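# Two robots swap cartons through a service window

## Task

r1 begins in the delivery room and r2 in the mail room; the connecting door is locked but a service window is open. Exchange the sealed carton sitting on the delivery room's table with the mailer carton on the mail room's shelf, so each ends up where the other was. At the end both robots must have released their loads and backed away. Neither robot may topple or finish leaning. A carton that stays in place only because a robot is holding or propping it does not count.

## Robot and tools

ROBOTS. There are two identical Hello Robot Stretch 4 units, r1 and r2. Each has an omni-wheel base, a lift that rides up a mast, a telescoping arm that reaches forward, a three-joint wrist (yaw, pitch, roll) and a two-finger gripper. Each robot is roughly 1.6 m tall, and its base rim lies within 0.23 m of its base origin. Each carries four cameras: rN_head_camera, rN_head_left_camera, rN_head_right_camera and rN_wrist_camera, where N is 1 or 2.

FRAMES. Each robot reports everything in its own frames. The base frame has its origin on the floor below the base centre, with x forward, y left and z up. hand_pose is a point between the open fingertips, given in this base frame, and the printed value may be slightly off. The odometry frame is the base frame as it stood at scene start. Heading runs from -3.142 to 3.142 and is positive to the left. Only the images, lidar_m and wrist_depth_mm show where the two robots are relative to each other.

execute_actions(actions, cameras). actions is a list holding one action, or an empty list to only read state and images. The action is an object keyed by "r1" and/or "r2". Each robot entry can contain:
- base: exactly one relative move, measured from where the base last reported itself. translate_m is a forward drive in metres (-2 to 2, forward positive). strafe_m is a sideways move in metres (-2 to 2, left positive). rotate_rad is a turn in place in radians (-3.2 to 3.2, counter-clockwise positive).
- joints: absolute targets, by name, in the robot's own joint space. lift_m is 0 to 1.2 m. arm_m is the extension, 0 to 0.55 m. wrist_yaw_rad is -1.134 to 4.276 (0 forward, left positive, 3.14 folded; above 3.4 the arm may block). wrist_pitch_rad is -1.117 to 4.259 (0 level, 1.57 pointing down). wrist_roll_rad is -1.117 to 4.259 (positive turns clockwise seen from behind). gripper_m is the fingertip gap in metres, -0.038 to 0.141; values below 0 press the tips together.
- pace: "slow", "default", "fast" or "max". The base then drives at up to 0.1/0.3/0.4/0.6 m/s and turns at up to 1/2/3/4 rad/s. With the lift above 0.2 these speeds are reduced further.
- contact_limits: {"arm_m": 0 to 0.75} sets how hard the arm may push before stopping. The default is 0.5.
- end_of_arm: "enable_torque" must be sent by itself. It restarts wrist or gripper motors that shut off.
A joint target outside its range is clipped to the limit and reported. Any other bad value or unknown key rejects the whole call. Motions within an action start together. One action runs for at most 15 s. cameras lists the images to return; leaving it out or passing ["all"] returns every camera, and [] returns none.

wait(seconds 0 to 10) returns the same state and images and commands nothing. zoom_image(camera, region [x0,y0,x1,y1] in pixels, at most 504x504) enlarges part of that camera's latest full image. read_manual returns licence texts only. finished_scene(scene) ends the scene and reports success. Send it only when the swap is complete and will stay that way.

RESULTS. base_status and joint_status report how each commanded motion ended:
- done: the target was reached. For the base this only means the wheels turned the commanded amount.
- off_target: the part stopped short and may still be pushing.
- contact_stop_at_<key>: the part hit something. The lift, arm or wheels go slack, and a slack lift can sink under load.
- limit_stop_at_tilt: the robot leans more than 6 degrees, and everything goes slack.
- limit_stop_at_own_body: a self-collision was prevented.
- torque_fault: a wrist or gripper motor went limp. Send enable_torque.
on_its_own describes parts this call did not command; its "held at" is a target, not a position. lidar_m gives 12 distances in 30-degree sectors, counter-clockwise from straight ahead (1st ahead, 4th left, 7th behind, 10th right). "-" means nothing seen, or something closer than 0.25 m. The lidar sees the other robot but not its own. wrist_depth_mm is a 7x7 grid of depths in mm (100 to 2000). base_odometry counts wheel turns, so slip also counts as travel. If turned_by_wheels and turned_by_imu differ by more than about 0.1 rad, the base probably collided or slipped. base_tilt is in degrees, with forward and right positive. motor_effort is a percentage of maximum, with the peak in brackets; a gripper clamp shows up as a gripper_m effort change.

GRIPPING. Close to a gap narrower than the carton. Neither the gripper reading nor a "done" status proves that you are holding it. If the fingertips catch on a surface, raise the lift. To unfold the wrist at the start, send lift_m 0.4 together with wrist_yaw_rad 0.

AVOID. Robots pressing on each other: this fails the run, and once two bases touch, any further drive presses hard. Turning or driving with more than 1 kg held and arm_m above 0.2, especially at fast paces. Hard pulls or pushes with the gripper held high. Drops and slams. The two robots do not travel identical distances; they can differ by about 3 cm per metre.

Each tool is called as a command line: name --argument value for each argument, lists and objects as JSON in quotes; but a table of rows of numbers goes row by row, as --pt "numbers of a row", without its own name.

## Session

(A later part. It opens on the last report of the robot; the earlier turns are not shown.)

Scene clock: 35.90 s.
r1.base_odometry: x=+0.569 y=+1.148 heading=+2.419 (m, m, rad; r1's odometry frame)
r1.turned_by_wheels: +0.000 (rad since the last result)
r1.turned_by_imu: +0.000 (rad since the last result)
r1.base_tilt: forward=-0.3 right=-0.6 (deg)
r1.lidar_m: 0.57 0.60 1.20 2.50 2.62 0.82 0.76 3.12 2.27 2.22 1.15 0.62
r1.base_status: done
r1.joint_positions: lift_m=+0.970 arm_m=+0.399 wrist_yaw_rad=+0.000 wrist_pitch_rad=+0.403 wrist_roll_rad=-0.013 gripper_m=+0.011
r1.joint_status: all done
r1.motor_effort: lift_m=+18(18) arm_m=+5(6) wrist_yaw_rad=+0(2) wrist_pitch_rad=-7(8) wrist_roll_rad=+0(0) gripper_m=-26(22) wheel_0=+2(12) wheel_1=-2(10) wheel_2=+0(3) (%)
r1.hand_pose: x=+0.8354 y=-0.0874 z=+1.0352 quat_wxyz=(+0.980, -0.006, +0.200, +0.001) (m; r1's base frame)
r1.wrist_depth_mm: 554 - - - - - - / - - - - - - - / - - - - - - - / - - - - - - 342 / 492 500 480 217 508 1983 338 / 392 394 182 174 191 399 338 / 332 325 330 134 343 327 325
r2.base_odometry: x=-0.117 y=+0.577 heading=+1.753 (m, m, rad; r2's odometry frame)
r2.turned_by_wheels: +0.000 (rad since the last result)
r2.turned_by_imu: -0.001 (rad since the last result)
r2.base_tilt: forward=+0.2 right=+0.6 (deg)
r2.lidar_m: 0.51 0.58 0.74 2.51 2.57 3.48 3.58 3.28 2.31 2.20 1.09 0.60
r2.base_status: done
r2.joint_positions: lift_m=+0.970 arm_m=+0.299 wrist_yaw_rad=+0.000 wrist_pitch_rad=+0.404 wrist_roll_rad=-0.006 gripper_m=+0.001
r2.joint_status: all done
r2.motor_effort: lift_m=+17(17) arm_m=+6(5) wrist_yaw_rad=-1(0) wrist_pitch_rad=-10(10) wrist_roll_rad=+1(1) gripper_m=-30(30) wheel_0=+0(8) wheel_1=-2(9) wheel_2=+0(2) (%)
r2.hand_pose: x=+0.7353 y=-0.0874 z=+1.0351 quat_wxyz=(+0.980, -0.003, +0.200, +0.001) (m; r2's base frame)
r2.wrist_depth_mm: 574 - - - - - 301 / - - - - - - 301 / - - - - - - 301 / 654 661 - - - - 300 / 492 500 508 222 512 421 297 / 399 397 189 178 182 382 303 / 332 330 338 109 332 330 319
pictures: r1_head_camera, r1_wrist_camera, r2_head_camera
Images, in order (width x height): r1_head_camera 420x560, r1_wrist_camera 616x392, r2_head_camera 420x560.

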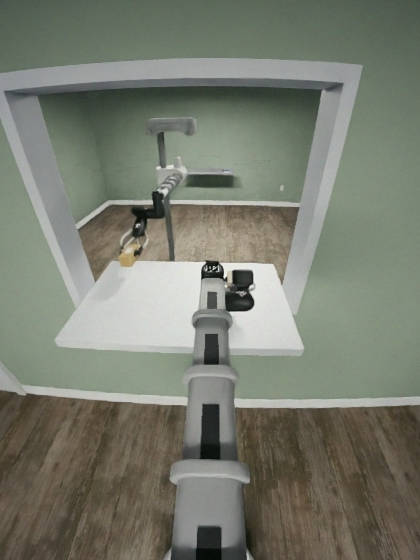

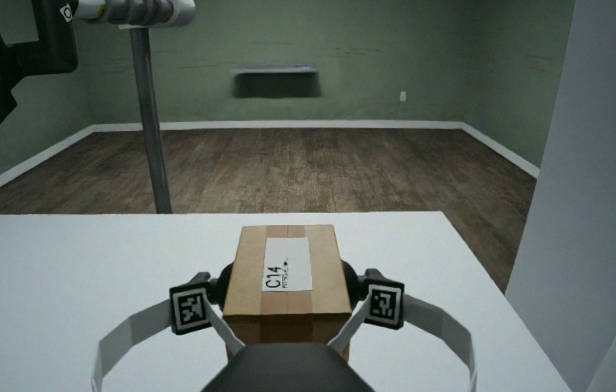

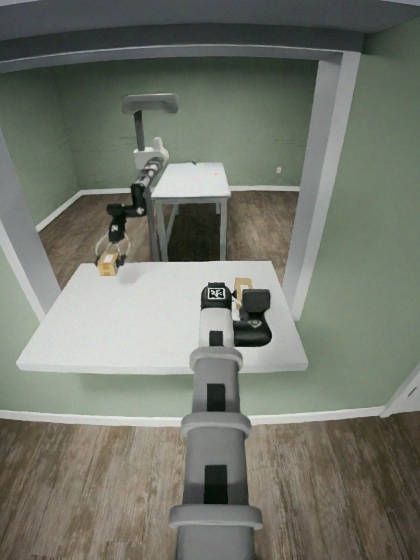

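execute_actions --actions '[{"r1":{"joints":{"lift_m":0.87,"arm_m":0.42}},"r2":{"joints":{"lift_m":0.871,"arm_m":0.36}}}]' --cameras '[]'

execute_actions --actions '[{"r1":{"joints":{"gripper_m":0.11}},"r2":{"joints":{"gripper_m":0.11}}}]' --cameras '[]'

execute_actions --actions '[{"r1":{"joints":{"arm_m":0.25,"gripper_m":0.14},"pace":"fast"},"r2":{"joints":{"arm_m":0.19,"gripper_m":0.14},"pace":"fast"}}]' --cameras '[]'

execute_actions --actions '[{"r1":{"base":{"strafe_m":0.45},"pace":"fast"},"r2":{"base":{"strafe_m":0.45},"pace":"fast"}}]' --cameras '["r1_head_camera","r1_wrist_camera","r2_wrist_camera"]'

Scene clock: 37.53 s.
r1.base_odometry: x=+0.569 y=+1.148 heading=+2.419 (m, m, rad; r1's odometry frame)
r1.turned_by_wheels: +0.000 (rad since the last result)
r1.turned_by_imu: +0.000 (rad since the last result)
r1.base_tilt: forward=-0.3 right=-0.6 (deg)
r1.lidar_m: 0.58 0.63 1.19 2.49 2.64 0.80 0.77 3.09 2.27 2.21 1.16 0.63
r1.base_status: not commanded
r1.joint_positions: lift_m=+0.870 arm_m=+0.419 wrist_yaw_rad=+0.000 wrist_pitch_rad=+0.403 wrist_roll_rad=-0.013 gripper_m=+0.011
r1.joint_status: all done
r1.motor_effort: lift_m=+16(17) arm_m=+5(6) wrist_yaw_rad=+1(1) wrist_pitch_rad=-9(8) wrist_roll_rad=+0(0) gripper_m=-27(26) wheel_0=+2(3) wheel_1=-2(2) wheel_2=+0(0) (%)
r1.hand_pose: x=+0.8553 y=-0.0874 z=+0.9353 quat_wxyz=(+0.980, -0.006, +0.200, +0.001) (m; r1's base frame)
r1.wrist_depth_mm: - - - - - - - / - - - - - - - / - - - - - - - / 421 427 427 427 430 430 - / 315 317 306 216 324 320 319 / 249 250 183 174 191 254 251 / 211 208 211 134 219 208 -
r2.base_odometry: x=-0.117 y=+0.577 heading=+1.753 (m, m, rad; r2's odometry frame)
r2.turned_by_wheels: +0.000 (rad since the last result)
r2.turned_by_imu: +0.000 (rad since the last result)
r2.base_tilt: forward=+0.1 right=+0.6 (deg)
r2.lidar_m: 0.54 0.57 0.76 2.49 2.59 3.45 3.60 3.31 2.30 2.20 1.17 0.57
r2.base_status: not commanded
r2.joint_positions: lift_m=+0.871 arm_m=+0.359 wrist_yaw_rad=+0.000 wrist_pitch_rad=+0.404 wrist_roll_rad=-0.006 gripper_m=+0.001
r2.joint_status: all done
r2.motor_effort: lift_m=+15(21) arm_m=+6(8) wrist_yaw_rad=-1(1) wrist_pitch_rad=-9(9) wrist_roll_rad=+1(2) gripper_m=-30(30) wheel_0=+0(0) wheel_1=-2(2) wheel_2=+0(0) (%)
r2.hand_pose: x=+0.7952 y=-0.0874 z=+0.9362 quat_wxyz=(+0.980, -0.003, +0.200, +0.001) (m; r2's base frame)
r2.wrist_depth_mm: 512 - - - - - - / - - - - - - 300 / - - - - - - 298 / 418 421 430 436 442 - 296 / 315 322 325 223 330 332 294 / 255 257 189 178 182 266 266 / 214 213 217 109 212 213 228
pictures: none
No camera images: the call's "cameras" was empty. Leave "cameras" out to get every camera's image.

Scene clock: 39.47 s.
r1.base_odometry: x=+0.569 y=+1.148 heading=+2.419 (m, m, rad; r1's odometry frame)
r1.turned_by_wheels: +0.000 (rad since the last result)
r1.turned_by_imu: +0.000 (rad since the last result)
r1.base_tilt: forward=-0.3 right=-0.6 (deg)
r1.lidar_m: 0.57 0.61 1.21 2.49 2.59 0.81 0.77 3.11 2.28 2.23 1.18 0.63
r1.base_status: not commanded
r1.joint_positions: lift_m=+0.870 arm_m=+0.419 wrist_yaw_rad=+0.000 wrist_pitch_rad=+0.403 wrist_roll_rad=-0.013 gripper_m=+0.110
r1.joint_status: all done
r1.motor_effort: lift_m=+16(16) arm_m=+5(5) wrist_yaw_rad=+1(0) wrist_pitch_rad=-5(9) wrist_roll_rad=+0(0) gripper_m=+0(27) wheel_0=+2(2) wheel_1=-2(2) wheel_2=+0(0) (%)
r1.hand_pose: x=+0.8553 y=-0.0874 z=+0.9354 quat_wxyz=(+0.980, -0.006, +0.200, +0.001) (m; r1's base frame)
r1.wrist_depth_mm: - - - - - - - / - - - - - - - / - - - - - - - / 424 424 427 427 433 430 - / 315 319 320 230 324 322 319 / 250 236 236 197 201 255 253 / 213 210 215 133 213 209 -
r2.base_odometry: x=-0.117 y=+0.577 heading=+1.753 (m, m, rad; r2's odometry frame)
r2.turned_by_wheels: +0.000 (rad since the last result)
r2.turned_by_imu: -0.001 (rad since the last result)
r2.base_tilt: forward=+0.1 right=+0.5 (deg)
r2.lidar_m: 0.53 0.57 0.79 2.51 2.57 3.46 3.57 3.31 2.31 2.20 1.17 0.56
r2.base_status: not commanded
r2.joint_positions: lift_m=+0.871 arm_m=+0.359 wrist_yaw_rad=+0.000 wrist_pitch_rad=+0.402 wrist_roll_rad=-0.006 gripper_m=+0.110
r2.joint_status: all done
r2.motor_effort: lift_m=+15(15) arm_m=+6(5) wrist_yaw_rad=-1(1) wrist_pitch_rad=-6(9) wrist_roll_rad=+1(2) gripper_m=-1(31) wheel_0=+0(0) wheel_1=-2(2) wheel_2=+0(0) (%)
r2.hand_pose: x=+0.7954 y=-0.0874 z=+0.9366 quat_wxyz=(+0.980, -0.003, +0.200, +0.001) (m; r2's base frame)
r2.wrist_depth_mm: 521 - - - - - - / - - - - - - 298 / - - - - - - 297 / 421 427 433 439 442 - 296 / 317 322 327 235 332 336 294 / 254 258 220 187 213 256 267 / 215 215 219 109 217 221 230
pictures: none
No camera images: the call's "cameras" was empty. Leave "cameras" out to get every camera's image.

Scene clock: 40.80 s.
r1.base_odometry: x=+0.569 y=+1.148 heading=+2.419 (m, m, rad; r1's odometry frame)
r1.turned_by_wheels: +0.000 (rad since the last result)
r1.turned_by_imu: +0.000 (rad since the last result)
r1.base_tilt: forward=-0.3 right=-0.6 (deg)
r1.lidar_m: 0.59 0.63 1.20 2.52 2.64 0.81 0.75 3.12 2.26 2.21 1.16 0.62
r1.base_status: not commanded
r1.joint_positions: lift_m=+0.870 arm_m=+0.251 wrist_yaw_rad=+0.000 wrist_pitch_rad=+0.402 wrist_roll_rad=-0.013 gripper_m=+0.140
r1.joint_status: all done
r1.motor_effort: lift_m=+16(16) arm_m=-5(7) wrist_yaw_rad=+1(0) wrist_pitch_rad=-5(9) wrist_roll_rad=+0(0) gripper_m=-2(0) wheel_0=+2(2) wheel_1=-2(2) wheel_2=+0(0) (%)
r1.hand_pose: x=+0.6873 y=-0.0875 z=+0.9355 quat_wxyz=(+0.980, -0.006, +0.200, +0.001) (m; r1's base frame)
r1.wrist_depth_mm: 750 878 - - - - 324 / 759 - - - - 455 330 / 654 647 640 647 647 462 351 / 427 427 430 359 430 404 370 / 317 320 324 324 324 324 384 / 251 205 246 258 238 246 253 / 213 210 219 137 220 214 -
r2.base_odometry: x=-0.117 y=+0.577 heading=+1.753 (m, m, rad; r2's odometry frame)
r2.turned_by_wheels: +0.000 (rad since the last result)
r2.turned_by_imu: +0.000 (rad since the last result)
r2.base_tilt: forward=+0.1 right=+0.6 (deg)
r2.lidar_m: 0.54 0.54 0.77 2.51 2.59 3.45 3.60 3.28 2.34 2.21 1.17 0.59
r2.base_status: not commanded
r2.joint_positions: lift_m=+0.871 arm_m=+0.191 wrist_yaw_rad=+0.000 wrist_pitch_rad=+0.402 wrist_roll_rad=-0.006 gripper_m=+0.140
r2.joint_status: all done
r2.motor_effort: lift_m=+15(15) arm_m=-5(7) wrist_yaw_rad=+0(1) wrist_pitch_rad=-6(6) wrist_roll_rad=+2(1) gripper_m=-1(1) wheel_0=+0(0) wheel_1=-2(2) wheel_2=+0(0) (%)
r2.hand_pose: x=+0.6273 y=-0.0875 z=+0.9366 quat_wxyz=(+0.980, -0.003, +0.200, +0.001) (m; r2's base frame)
r2.wrist_depth_mm: - 809 - - - 439 315 / - - - - - 439 332 / 634 634 640 647 668 436 353 / 424 427 433 336 449 402 379 / 320 324 327 332 336 338 402 / 256 241 243 266 248 207 268 / 216 216 220 109 222 222 229
pictures: none
No camera images: the call's "cameras" was empty. Leave "cameras" out to get every camera's image.

Scene clock: 43.33 s.
r1.base_odometry: x=+0.272 y=+0.810 heading=+2.419 (m, m, rad; r1's odometry frame)
r1.turned_by_wheels: +0.000 (rad since the last result)
r1.turned_by_imu: -0.001 (rad since the last result)
r1.base_tilt: forward=-0.3 right=-0.6 (deg)
r1.lidar_m: 0.60 0.85 1.19 2.05 2.18 2.98 0.77 0.81 2.75 2.67 0.85 0.64
r1.base_status: done
r1.joint_positions: lift_m=+0.870 arm_m=+0.251 wrist_yaw_rad=+0.000 wrist_pitch_rad=+0.402 wrist_roll_rad=-0.013 gripper_m=+0.140
r1.joint_status: not commanded
r1.motor_effort: lift_m=+17(17) arm_m=-5(5) wrist_yaw_rad=+1(2) wrist_pitch_rad=-9(4) wrist_roll_rad=+0(0) gripper_m=-5(1) wheel_0=-2(12) wheel_1=+1(12) wheel_2=+0(2) (%)
r1.hand_pose: x=+0.6873 y=-0.0874 z=+0.9355 quat_wxyz=(+0.980, -0.006, +0.200, +0.001) (m; r1's base frame)
r1.wrist_depth_mm: 338 - - - - 820 - / 332 - - - - - - / 342 535 585 585 647 647 668 / 364 430 427 430 430 430 433 / 334 319 324 325 324 324 320 / 251 205 246 258 237 246 253 / 213 210 220 137 220 213 -
r2.base_odometry: x=-0.560 y=+0.495 heading=+1.753 (m, m, rad; r2's odometry frame)
r2.turned_by_wheels: +0.000 (rad since the last result)
r2.turned_by_imu: -0.002 (rad since the last result)
r2.base_tilt: forward=+0.2 right=+0.6 (deg)
r2.lidar_m: 0.51 0.53 1.02 2.06 2.11 2.85 3.64 3.64 2.81 2.65 0.80 0.55
r2.base_status: done
r2.joint_positions: lift_m=+0.871 arm_m=+0.191 wrist_yaw_rad=+0.000 wrist_pitch_rad=+0.402 wrist_roll_rad=-0.006 gripper_m=+0.140
r2.joint_status: not commanded
r2.motor_effort: lift_m=+16(15) arm_m=-5(5) wrist_yaw_rad=+0(0) wrist_pitch_rad=-6(6) wrist_roll_rad=+1(0) gripper_m=-1(2) wheel_0=-1(11) wheel_1=-2(7) wheel_2=+0(0) (%)
r2.hand_pose: x=+0.6273 y=-0.0875 z=+0.9365 quat_wxyz=(+0.980, -0.003, +0.200, +0.001) (m; r2's base frame)
r2.wrist_depth_mm: 370 - - - - 1160 - / 375 - - - - - - / 377 - 640 603 676 676 - / 377 430 433 415 445 452 459 / 320 324 329 332 336 338 338 / 256 240 244 265 249 206 268 / 216 215 219 109 221 222 229
pictures: r1_head_camera, r1_wrist_camera, r2_wrist_camera
Images, in order (width x height): r1_head_camera 420x560, r1_wrist_camera 616x392, r2_wrist_camera 616x392.

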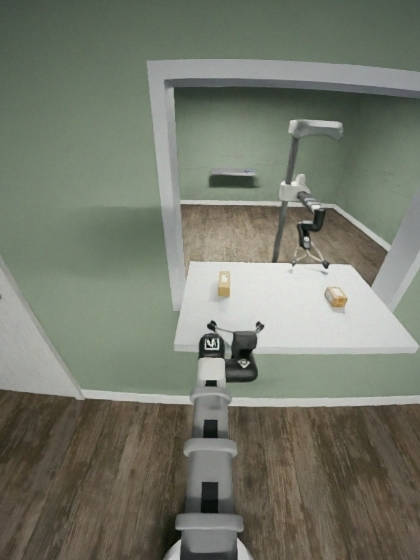

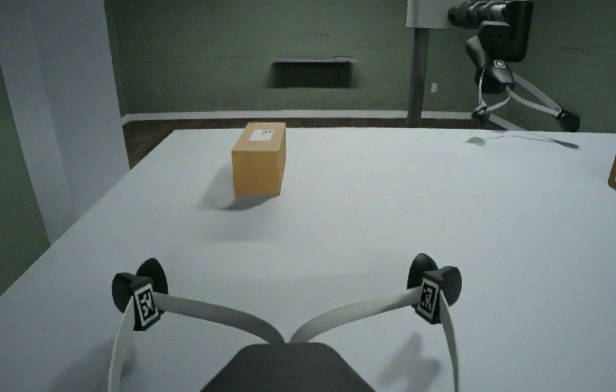

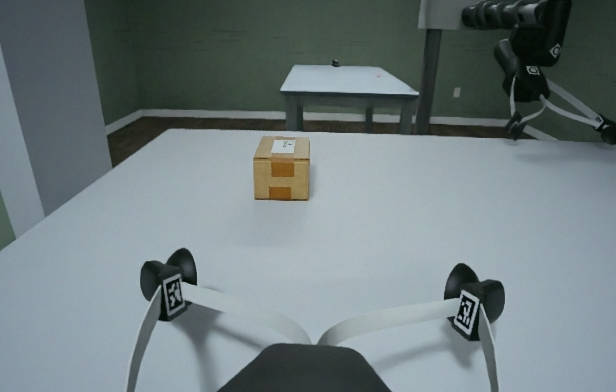

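execute_actions --actions '[{"r1":{"base":{"strafe_m":0.04},"joints":{"arm_m":0.515}},"r2":{"base":{"strafe_m":0.04},"joints":{"arm_m":0.44}}}]' --cameras '["r1_wrist_camera","r2_wrist_camera"]'

execute_actions --actions '[{"r1":{"joints":{"gripper_m":0.0}},"r2":{"joints":{"gripper_m":0.01}}}]' --cameras '[]'

execute_actions --actions '[{"r1":{"joints":{"lift_m":0.91,"arm_m":0.05}},"r2":{"base":{"translate_m":-0.5},"joints":{"lift_m":0.91,"arm_m":0.1}}}]' --cameras '["r1_wrist_camera","r2_wrist_camera"]'

execute_actions --actions '[{"r1":{"base":{"rotate_rad":-3.14}},"r2":{"base":{"rotate_rad":-2.92}}}]' --cameras '["r1_head_camera","r2_head_camera"]'

Scene clock: 45.43 s.
r1.base_odometry: x=+0.245 y=+0.780 heading=+2.419 (m, m, rad; r1's odometry frame)
r1.turned_by_wheels: +0.000 (rad since the last result)
r1.turned_by_imu: +0.000 (rad since the last result)
r1.base_tilt: forward=-0.3 right=-0.6 (deg)
r1.lidar_m: 0.60 0.85 1.19 2.01 2.13 2.93 0.75 0.81 2.78 2.69 0.87 0.64
r1.base_status: done
r1.joint_positions: lift_m=+0.870 arm_m=+0.514 wrist_yaw_rad=+0.000 wrist_pitch_rad=+0.402 wrist_roll_rad=-0.013 gripper_m=+0.140
r1.joint_status: all done
r1.motor_effort: lift_m=+16(17) arm_m=+6(4) wrist_yaw_rad=+0(1) wrist_pitch_rad=-4(5) wrist_roll_rad=+0(1) gripper_m=-1(2) wheel_0=-3(13) wheel_1=+3(13) wheel_2=+0(1) (%)
r1.hand_pose: x=+0.9504 y=-0.0874 z=+0.9355 quat_wxyz=(+0.980, -0.006, +0.200, +0.001) (m; r1's base frame)
r1.wrist_depth_mm: - - - - - - - / - - - - - - - / - - - - - - - / - - 427 430 430 430 430 / 1921 319 322 228 324 322 320 / 248 205 236 181 236 245 252 / 213 209 213 137 220 214 -
r2.base_odometry: x=-0.599 y=+0.488 heading=+1.753 (m, m, rad; r2's odometry frame)
r2.turned_by_wheels: +0.000 (rad since the last result)
r2.turned_by_imu: -0.001 (rad since the last result)
r2.base_tilt: forward=+0.2 right=+0.6 (deg)
r2.lidar_m: 0.51 0.77 1.04 2.00 2.11 2.82 3.62 3.63 2.87 2.70 0.78 0.58
r2.base_status: done
r2.joint_positions: lift_m=+0.871 arm_m=+0.439 wrist_yaw_rad=+0.000 wrist_pitch_rad=+0.402 wrist_roll_rad=-0.006 gripper_m=+0.140
r2.joint_status: all done
r2.motor_effort: lift_m=+16(16) arm_m=+5(5) wrist_yaw_rad=-1(0) wrist_pitch_rad=-6(6) wrist_roll_rad=+0(0) gripper_m=+0(1) wheel_0=+1(8) wheel_1=+0(7) wheel_2=+0(0) (%)
r2.hand_pose: x=+0.8754 y=-0.0874 z=+0.9366 quat_wxyz=(+0.980, -0.003, +0.200, +0.001) (m; r2's base frame)
r2.wrist_depth_mm: - - - - - - - / - - - - - - - / - - - - - - - / - 427 433 436 442 452 455 / 327 322 325 236 332 336 338 / 256 240 205 189 246 206 266 / 216 214 216 109 220 221 228
pictures: r1_wrist_camera, r2_wrist_camera
Images, in order (width x height): r1_wrist_camera 616x392, r2_wrist_camera 616x392.

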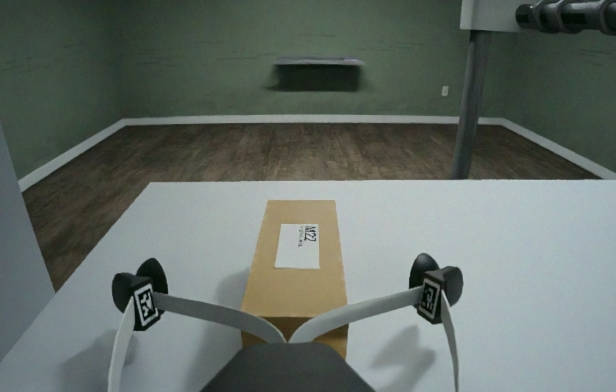

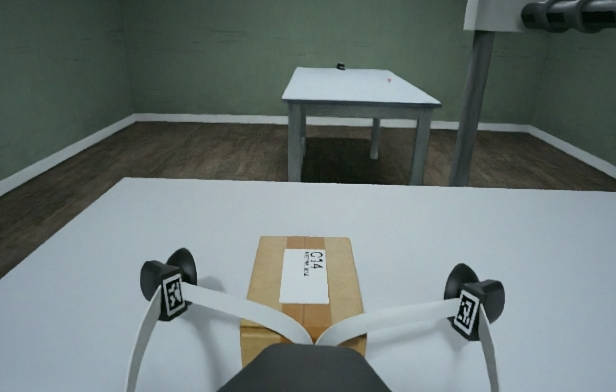

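Scene clock: 47.80 s.
r1.base_odometry: x=+0.245 y=+0.780 heading=+2.419 (m, m, rad; r1's odometry frame)
r1.turned_by_wheels: +0.000 (rad since the last result)
r1.turned_by_imu: +0.000 (rad since the last result)
r1.base_tilt: forward=-0.4 right=-0.6 (deg)
r1.lidar_m: 0.59 0.86 1.17 1.99 2.09 2.94 0.75 0.82 2.77 2.71 0.86 0.61
r1.base_status: not commanded
r1.joint_positions: lift_m=+0.870 arm_m=+0.514 wrist_yaw_rad=+0.000 wrist_pitch_rad=+0.403 wrist_roll_rad=-0.013 gripper_m=+0.001
r1.joint_status: all done
r1.motor_effort: lift_m=+17(17) arm_m=+6(5) wrist_yaw_rad=+0(1) wrist_pitch_rad=-9(6) wrist_roll_rad=+0(0) gripper_m=-27(18) wheel_0=-3(2) wheel_1=+3(3) wheel_2=+0(0) (%)
r1.hand_pose: x=+0.9503 y=-0.0874 z=+0.9353 quat_wxyz=(+0.980, -0.006, +0.200, +0.001) (m; r1's base frame)
r1.wrist_depth_mm: - - - - - - - / - - - - - - - / - - - - - - - / - - 424 424 430 427 430 / 1921 317 304 217 322 320 319 / 247 252 181 173 188 253 251 / 211 202 210 135 219 208 -
r2.base_odometry: x=-0.599 y=+0.488 heading=+1.753 (m, m, rad; r2's odometry frame)
r2.turned_by_wheels: +0.000 (rad since the last result)
r2.turned_by_imu: -0.001 (rad since the last result)
r2.base_tilt: forward=+0.2 right=+0.6 (deg)
r2.lidar_m: 0.50 0.76 1.03 2.01 2.09 2.80 3.61 3.65 2.83 2.68 0.81 0.53
r2.base_status: not commanded
r2.joint_positions: lift_m=+0.871 arm_m=+0.439 wrist_yaw_rad=+0.000 wrist_pitch_rad=+0.403 wrist_roll_rad=-0.006 gripper_m=+0.011
r2.joint_status: all done
r2.motor_effort: lift_m=+15(16) arm_m=+6(6) wrist_yaw_rad=-1(0) wrist_pitch_rad=-9(8) wrist_roll_rad=+1(1) gripper_m=-30(29) wheel_0=+1(1) wheel_1=+0(0) wheel_2=+0(0) (%)
r2.hand_pose: x=+0.8753 y=-0.0874 z=+0.9363 quat_wxyz=(+0.980, -0.003, +0.200, +0.001) (m; r2's base frame)
r2.wrist_depth_mm: - - - - - - - / - - - - - - - / - - - - - - - / - 424 430 436 439 449 452 / 319 320 325 228 332 334 334 / 254 257 191 182 184 265 266 / 214 213 216 109 209 213 228
pictures: none
No camera images: the call's "cameras" was empty. Leave "cameras" out to get every camera's image.

Scene clock: 50.97 s.
r1.base_odometry: x=+0.245 y=+0.780 heading=+2.419 (m, m, rad; r1's odometry frame)
r1.turned_by_wheels: +0.000 (rad since the last result)
r1.turned_by_imu: -0.001 (rad since the last result)
r1.base_tilt: forward=-0.3 right=-0.6 (deg)
r1.lidar_m: 0.58 0.86 1.17 2.02 2.10 2.92 0.76 0.79 2.76 2.71 0.88 0.63
r1.base_status: not commanded
r1.joint_positions: lift_m=+0.910 arm_m=+0.051 wrist_yaw_rad=+0.000 wrist_pitch_rad=+0.404 wrist_roll_rad=-0.013 gripper_m=+0.001
r1.joint_status: all done
r1.motor_effort: lift_m=+23(24) arm_m=-5(5) wrist_yaw_rad=+1(1) wrist_pitch_rad=-12(9) wrist_roll_rad=-1(0) gripper_m=-26(22) wheel_0=-2(3) wheel_1=+3(3) wheel_2=+0(0) (%)
r1.hand_pose: x=+0.4872 y=-0.0875 z=+0.9746 quat_wxyz=(+0.980, -0.006, +0.200, +0.001) (m; r1's base frame)
r1.wrist_depth_mm: 488 492 - - - - - / 512 517 - - - - - / 544 549 788 778 798 809 831 / 585 580 525 525 525 530 530 / 634 415 379 216 397 399 399 / 691 676 181 172 187 723 732 / 732 750 732 135 768 778 788
r2.base_odometry: x=-0.508 y=-0.004 heading=+1.753 (m, m, rad; r2's odometry frame)
r2.turned_by_wheels: +0.000 (rad since the last result)
r2.turned_by_imu: +0.001 (rad since the last result)
r2.base_tilt: forward=+0.1 right=+0.6 (deg)
r2.lidar_m: 1.01 1.28 1.73 2.00 2.06 2.79 3.06 3.12 2.88 2.70 1.84 1.09
r2.base_status: done
r2.joint_positions: lift_m=+0.910 arm_m=+0.101 wrist_yaw_rad=+0.000 wrist_pitch_rad=+0.403 wrist_roll_rad=-0.006 gripper_m=+0.011
r2.joint_status: all done
r2.motor_effort: lift_m=+22(23) arm_m=-5(7) wrist_yaw_rad=+0(2) wrist_pitch_rad=-9(9) wrist_roll_rad=+1(0) gripper_m=-31(30) wheel_0=-1(5) wheel_1=+1(5) wheel_2=-1(8) (%)
r2.hand_pose: x=+0.5372 y=-0.0874 z=+0.9747 quat_wxyz=(+0.980, -0.003, +0.200, +0.001) (m; r2's base frame)
r2.wrist_depth_mm: 866 854 866 - - - - / 904 904 917 - - - - / 960 960 917 798 809 831 842 / 1025 1008 1008 1008 1008 991 991 / 1098 1098 1060 228 1060 1060 1060 / 1205 1160 191 182 184 1118 1138 / 1281 1281 1255 109 1255 1205 1229
pictures: r1_wrist_camera, r2_wrist_camera
Images, in order (width x height): r1_wrist_camera 616x392, r2_wrist_camera 616x392.

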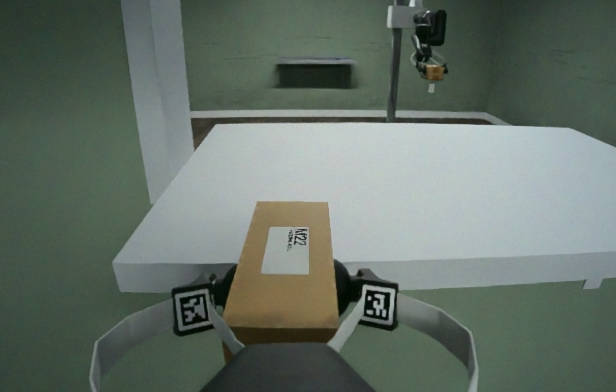

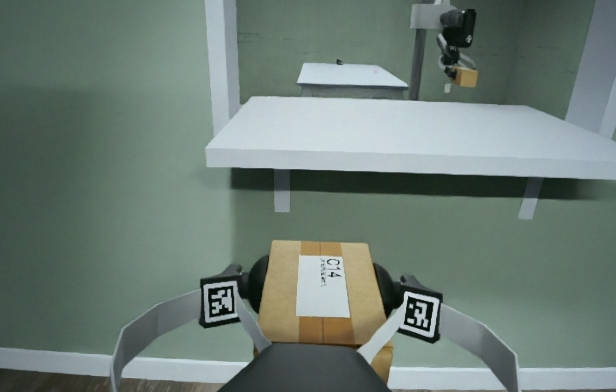

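Scene clock: 53.93 s.
r1.base_odometry: x=+0.245 y=+0.780 heading=-0.720 (m, m, rad; r1's odometry frame)
r1.turned_by_wheels: -3.139 (rad since the last result)
r1.turned_by_imu: -3.118 (rad since the last result)
r1.base_tilt: forward=-0.3 right=-0.6 (deg)
r1.lidar_m: 0.75 0.80 2.78 2.71 0.86 0.64 0.58 0.87 1.19 2.00 2.10 2.85
r1.base_status: done
r1.joint_positions: lift_m=+0.910 arm_m=+0.051 wrist_yaw_rad=+0.000 wrist_pitch_rad=+0.403 wrist_roll_rad=-0.013 gripper_m=+0.001
r1.joint_status: not commanded
r1.motor_effort: lift_m=+22(23) arm_m=-6(6) wrist_yaw_rad=+1(1) wrist_pitch_rad=-9(10) wrist_roll_rad=+0(0) gripper_m=-25(23) wheel_0=+5(11) wheel_1=+4(10) wheel_2=+1(3) (%)
r1.hand_pose: x=+0.4872 y=-0.0874 z=+0.9748 quat_wxyz=(+0.980, -0.006, +0.200, +0.001) (m; r1's base frame)
r1.wrist_depth_mm: - - - - - - - / - - - - - - - / - 1308 1308 - - - - / 854 854 866 - - - - / 640 647 621 216 - - - / 1308 621 181 172 187 1661 1661 / 1281 1308 1336 135 1430 1366 1397
r2.base_odometry: x=-0.508 y=-0.004 heading=-1.167 (m, m, rad; r2's odometry frame)
r2.turned_by_wheels: -2.920 (rad since the last result)
r2.turned_by_imu: -2.947 (rad since the last result)
r2.base_tilt: forward=+0.1 right=+0.6 (deg)
r2.lidar_m: 2.58 3.32 2.69 2.69 1.23 1.03 1.03 1.43 2.02 2.00 2.27 3.04
r2.base_status: done
r2.joint_positions: lift_m=+0.910 arm_m=+0.101 wrist_yaw_rad=+0.000 wrist_pitch_rad=+0.403 wrist_roll_rad=-0.006 gripper_m=+0.011
r2.joint_status: not commanded
r2.motor_effort: lift_m=+22(22) arm_m=-5(5) wrist_yaw_rad=-1(1) wrist_pitch_rad=-9(9) wrist_roll_rad=+1(0) gripper_m=-29(31) wheel_0=-1(5) wheel_1=+1(8) wheel_2=-1(10) (%)
r2.hand_pose: x=+0.5372 y=-0.0874 z=+0.9747 quat_wxyz=(+0.980, -0.003, +0.200, +0.001) (m; r2's base frame)
r2.wrist_depth_mm: - - - - - - - / - - - - - - - / - - - - - - - / - - - - - - - / 1983 - - 228 - - - / 1618 1618 190 181 184 1708 1661 / 1336 1336 1366 109 1308 1336 1397
pictures: r1_head_camera, r2_head_camera
Images, in order (width x height): r1_head_camera 420x560, r2_head_camera 420x560.

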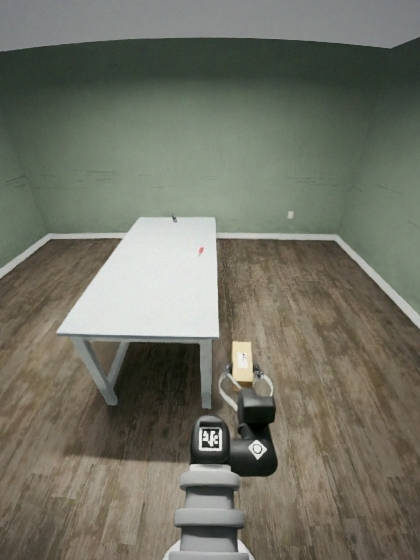

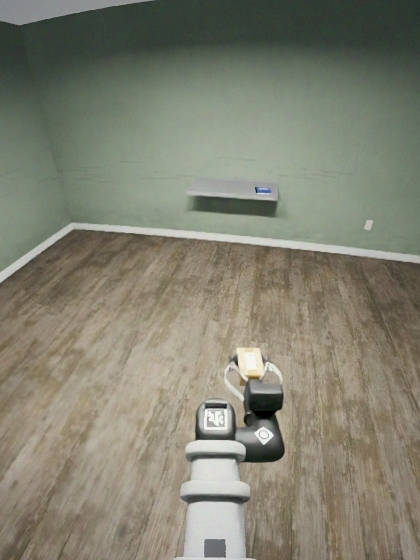

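execute_actions --actions '[{"r1":{"base":{"strafe_m":0.35},"joints":{"arm_m":0.54,"lift_m":0.8}},"r2":{"base":{"translate_m":2},"joints":{"arm_m":0.4,"lift_m":0.8},"pace":"max"}}]' --cameras '[]'

execute_actions --actions '[{"r1":{"joints":{"lift_m":0.733}},"r2":{"joints":{"lift_m":0.734}}}]' --cameras '["r1_head_camera","r2_head_camera"]'

Scene clock: 60.77 s.
r1.base_odometry: x=+0.476 y=+1.043 heading=-0.720 (m, m, rad; r1's odometry frame)
r1.turned_by_wheels: +0.000 (rad since the last result)
r1.turned_by_imu: -0.001 (rad since the last result)
r1.base_tilt: forward=-0.3 right=-0.6 (deg)
r1.lidar_m: 0.76 0.80 2.41 2.33 1.20 0.64 0.59 0.63 1.19 2.36 2.44 0.81
r1.base_status: done
r1.joint_positions: lift_m=+0.800 arm_m=+0.539 wrist_yaw_rad=+0.000 wrist_pitch_rad=+0.403 wrist_roll_rad=-0.013 gripper_m=+0.001
r1.joint_status: all done
r1.motor_effort: lift_m=+16(21) arm_m=+5(10) wrist_yaw_rad=+1(2) wrist_pitch_rad=-11(9) wrist_roll_rad=+0(0) gripper_m=-22(22) wheel_0=-3(11) wheel_1=+4(12) wheel_2=+0(0) (%)
r1.hand_pose: x=+0.9753 y=-0.0874 z=+0.8653 quat_wxyz=(+0.980, -0.006, +0.200, +0.001) (m; r1's base frame)
r1.wrist_depth_mm: - - - - - - - / - - - - - - - / - 891 878 891 891 - - / 591 585 585 597 591 - - / 439 442 424 216 449 442 1863 / 345 347 181 172 187 353 349 / 294 281 291 135 303 289 297
r2.base_odometry: x=+0.278 y=-1.842 heading=-1.167 (m, m, rad; r2's odometry frame)
r2.turned_by_wheels: +0.000 (rad since the last result)
r2.turned_by_imu: -0.008 (rad since the last result)
r2.base_tilt: forward=+0.2 right=+0.5 (deg)
r2.lidar_m: 0.60 0.68 1.91 2.35 2.62 3.23 3.22 2.91 2.38 2.38 0.78 0.58
r2.base_status: done
r2.joint_positions: lift_m=+0.800 arm_m=+0.399 wrist_yaw_rad=+0.000 wrist_pitch_rad=+0.403 wrist_roll_rad=-0.006 gripper_m=+0.011
r2.joint_status: all done
r2.motor_effort: lift_m=+17(18) arm_m=+5(7) wrist_yaw_rad=-1(0) wrist_pitch_rad=-8(11) wrist_roll_rad=+2(1) gripper_m=-30(30) wheel_0=-1(5) wheel_1=-1(5) wheel_2=+1(9) (%)
r2.hand_pose: x=+0.8354 y=-0.0874 z=+0.8652 quat_wxyz=(+0.980, -0.003, +0.200, +0.001) (m; r2's base frame)
r2.wrist_depth_mm: 488 455 430 407 389 368 355 / 517 484 455 433 407 387 370 / 554 521 488 455 433 413 392 / 591 539 521 484 466 433 413 / 439 442 449 227 455 439 427 / 347 355 191 182 185 366 366 / 296 291 298 109 287 293 307
pictures: none
No camera images: the call's "cameras" was empty. Leave "cameras" out to get every camera's image.

Scene clock: 62.00 s.
r1.base_odometry: x=+0.476 y=+1.043 heading=-0.720 (m, m, rad; r1's odometry frame)
r1.turned_by_wheels: +0.000 (rad since the last result)
r1.turned_by_imu: +0.000 (rad since the last result)
r1.base_tilt: forward=-0.3 right=-0.6 (deg)
r1.lidar_m: 0.76 0.78 2.44 2.33 1.22 0.63 0.58 0.62 1.19 2.39 2.43 0.81
r1.base_status: not commanded
r1.joint_positions: lift_m=+0.733 arm_m=+0.539 wrist_yaw_rad=+0.000 wrist_pitch_rad=+0.403 wrist_roll_rad=-0.013 gripper_m=+0.001
r1.joint_status: all done
r1.motor_effort: lift_m=+16(16) arm_m=+5(5) wrist_yaw_rad=+0(0) wrist_pitch_rad=-10(7) wrist_roll_rad=+0(0) gripper_m=-23(26) wheel_0=-4(4) wheel_1=+4(4) wheel_2=+0(0) (%)
r1.hand_pose: x=+0.9753 y=-0.0874 z=+0.7983 quat_wxyz=(+0.980, -0.006, +0.200, +0.001) (m; r1's base frame)
r1.wrist_depth_mm: - - - - - - - / - - 1281 1255 - - - / 654 634 640 634 640 - - / 427 427 427 427 427 430 - / 315 319 306 216 324 322 320 / 250 253 181 172 187 255 253 / 213 204 211 135 220 208 -
r2.base_odometry: x=+0.278 y=-1.842 heading=-1.167 (m, m, rad; r2's odometry frame)
r2.turned_by_wheels: +0.000 (rad since the last result)
r2.turned_by_imu: +0.000 (rad since the last result)
r2.base_tilt: forward=+0.2 right=+0.5 (deg)
r2.lidar_m: 0.62 0.71 1.90 2.34 2.61 3.25 3.20 2.90 2.40 2.39 0.75 0.62
r2.base_status: not commanded
r2.joint_positions: lift_m=+0.734 arm_m=+0.399 wrist_yaw_rad=+0.000 wrist_pitch_rad=+0.403 wrist_roll_rad=-0.006 gripper_m=+0.011
r2.joint_status: all done
r2.motor_effort: lift_m=+15(17) arm_m=+5(5) wrist_yaw_rad=-1(1) wrist_pitch_rad=-9(9) wrist_roll_rad=+1(0) gripper_m=-30(30) wheel_0=-1(1) wheel_1=-1(1) wheel_2=+1(1) (%)
r2.hand_pose: x=+0.8354 y=-0.0874 z=+0.7993 quat_wxyz=(+0.980, -0.003, +0.200, +0.001) (m; r2's base frame)
r2.wrist_depth_mm: 488 459 433 407 389 370 355 / 517 488 459 433 413 389 373 / 559 512 484 455 433 410 392 / 424 427 433 439 436 418 404 / 319 324 327 228 334 336 338 / 255 258 190 182 185 268 266 / 216 214 219 109 211 214 229
pictures: r1_head_camera, r2_head_camera
Images, in order (width x height): r1_head_camera 420x560, r2_head_camera 420x560.

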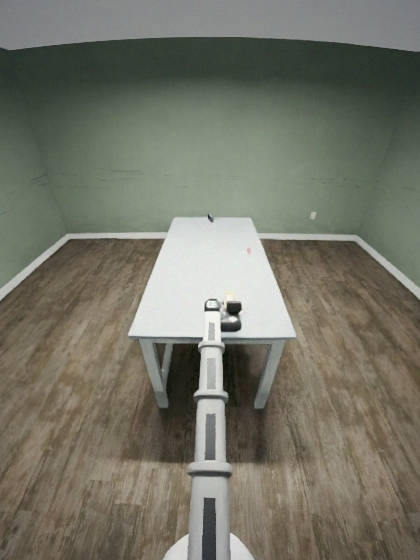

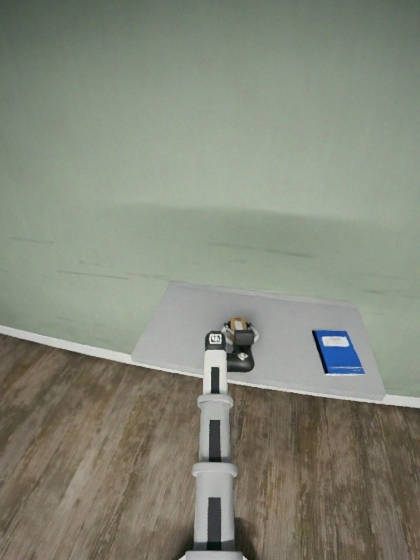

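execute_actions --actions '[{"r1":{"joints":{"gripper_m":0.1}},"r2":{"joints":{"gripper_m":0.1}}}]' --cameras '[]'

execute_actions --actions '[{"r1":{"joints":{"arm_m":0.1},"pace":"fast"},"r2":{"joints":{"arm_m":0},"pace":"fast"}}]' --cameras '[]'

finished_scene --scene 1

Scene clock: 63.93 s.
r1.base_odometry: x=+0.476 y=+1.043 heading=-0.720 (m, m, rad; r1's odometry frame)
r1.turned_by_wheels: +0.000 (rad since the last result)
r1.turned_by_imu: +0.000 (rad since the last result)
r1.base_tilt: forward=-0.3 right=-0.6 (deg)
r1.lidar_m: 0.75 0.81 2.41 2.35 1.19 0.65 0.58 0.62 1.19 2.36 2.48 0.78
r1.base_status: not commanded
r1.joint_positions: lift_m=+0.733 arm_m=+0.539 wrist_yaw_rad=+0.000 wrist_pitch_rad=+0.403 wrist_roll_rad=-0.013 gripper_m=+0.100
r1.joint_status: all done
r1.motor_effort: lift_m=+16(16) arm_m=+6(5) wrist_yaw_rad=+1(0) wrist_pitch_rad=-6(7) wrist_roll_rad=+0(0) gripper_m=+0(25) wheel_0=-3(4) wheel_1=+4(4) wheel_2=+0(0) (%)
r1.hand_pose: x=+0.9754 y=-0.0874 z=+0.7984 quat_wxyz=(+0.980, -0.006, +0.200, +0.001) (m; r1's base frame)
r1.wrist_depth_mm: - - - - - - - / - - 1281 1281 - - - / 661 647 640 640 647 - - / 427 430 433 430 433 430 - / 317 319 322 239 325 324 322 / 250 243 199 183 221 256 253 / 213 210 213 141 213 211 -
r2.base_odometry: x=+0.278 y=-1.842 heading=-1.167 (m, m, rad; r2's odometry frame)
r2.turned_by_wheels: +0.000 (rad since the last result)
r2.turned_by_imu: -0.001 (rad since the last result)
r2.base_tilt: forward=+0.2 right=+0.5 (deg)
r2.lidar_m: 0.62 0.69 1.92 2.33 2.65 3.25 3.21 2.86 2.39 2.36 0.78 0.60
r2.base_status: not commanded
r2.joint_positions: lift_m=+0.734 arm_m=+0.399 wrist_yaw_rad=+0.000 wrist_pitch_rad=+0.402 wrist_roll_rad=-0.006 gripper_m=+0.100
r2.joint_status: all done
r2.motor_effort: lift_m=+15(15) arm_m=+5(5) wrist_yaw_rad=-1(1) wrist_pitch_rad=-6(9) wrist_roll_rad=+1(2) gripper_m=-2(29) wheel_0=-1(1) wheel_1=-1(1) wheel_2=+1(1) (%)
r2.hand_pose: x=+0.8355 y=-0.0874 z=+0.7995 quat_wxyz=(+0.980, -0.003, +0.200, +0.001) (m; r2's base frame)
r2.wrist_depth_mm: 484 455 430 407 387 370 355 / 517 484 455 433 410 389 373 / 559 512 484 455 433 410 392 / 424 430 436 442 436 421 402 / 322 325 327 240 336 338 338 / 255 260 220 191 200 258 268 / 216 216 219 109 215 223 230
pictures: none
No camera images: the call's "cameras" was empty. Leave "cameras" out to get every camera's image.

Scene clock: 65.93 s.
r1.base_odometry: x=+0.476 y=+1.043 heading=-0.720 (m, m, rad; r1's odometry frame)
r1.turned_by_wheels: +0.000 (rad since the last result)
r1.turned_by_imu: +0.000 (rad since the last result)
r1.base_tilt: forward=-0.3 right=-0.6 (deg)
r1.lidar_m: 0.74 0.79 2.45 2.35 1.21 0.64 0.59 0.63 1.20 2.37 2.48 0.79
r1.base_status: not commanded
r1.joint_positions: lift_m=+0.733 arm_m=+0.101 wrist_yaw_rad=+0.000 wrist_pitch_rad=+0.402 wrist_roll_rad=-0.013 gripper_m=+0.100
r1.joint_status: all done
r1.motor_effort: lift_m=+16(16) arm_m=-6(2) wrist_yaw_rad=+1(0) wrist_pitch_rad=-7(8) wrist_roll_rad=+0(0) gripper_m=-4(4) wheel_0=-3(4) wheel_1=+4(4) wheel_2=+0(0) (%)
r1.hand_pose: x=+0.5373 y=-0.0875 z=+0.7985 quat_wxyz=(+0.980, -0.006, +0.200, +0.001) (m; r1's base frame)
r1.wrist_depth_mm: - - - - - - - / - - 1308 1281 - - - / 668 654 640 591 654 - - / 462 500 500 500 500 530 - / 539 1661 1618 1708 591 1661 1756 / 585 1308 1308 1430 221 1397 1366 / 615 1098 1160 141 1118 1118 1160
r2.base_odometry: x=+0.278 y=-1.842 heading=-1.167 (m, m, rad; r2's odometry frame)
r2.turned_by_wheels: +0.000 (rad since the last result)
r2.turned_by_imu: -0.001 (rad since the last result)
r2.base_tilt: forward=+0.1 right=+0.6 (deg)
r2.lidar_m: 0.60 0.68 1.90 2.35 2.65 3.24 3.22 2.91 2.41 2.38 0.76 0.57
r2.base_status: not commanded
r2.joint_positions: lift_m=+0.734 arm_m=+0.002 wrist_yaw_rad=+0.000 wrist_pitch_rad=+0.402 wrist_roll_rad=-0.006 gripper_m=+0.100
r2.joint_status: all done
r2.motor_effort: lift_m=+15(15) arm_m=-5(7) wrist_yaw_rad=+0(1) wrist_pitch_rad=-6(6) wrist_roll_rad=+2(1) gripper_m=-3(4) wheel_0=-1(1) wheel_1=-1(1) wheel_2=+1(1) (%)
r2.hand_pose: x=+0.4382 y=-0.0875 z=+0.7996 quat_wxyz=(+0.980, -0.003, +0.200, +0.001) (m; r2's base frame)
r2.wrist_depth_mm: 917 878 820 768 732 707 668 / 960 917 866 820 778 741 699 / 1042 647 654 564 683 691 715 / 820 484 455 449 455 459 466 / 1229 1138 1042 976 410 389 373 / 1281 1229 223 1060 214 891 878 / 1138 1138 1138 109 1042 976 931
pictures: none
No camera images: the call's "cameras" was empty. Leave "cameras" out to get every camera's image.

The scene is finished: the task was done.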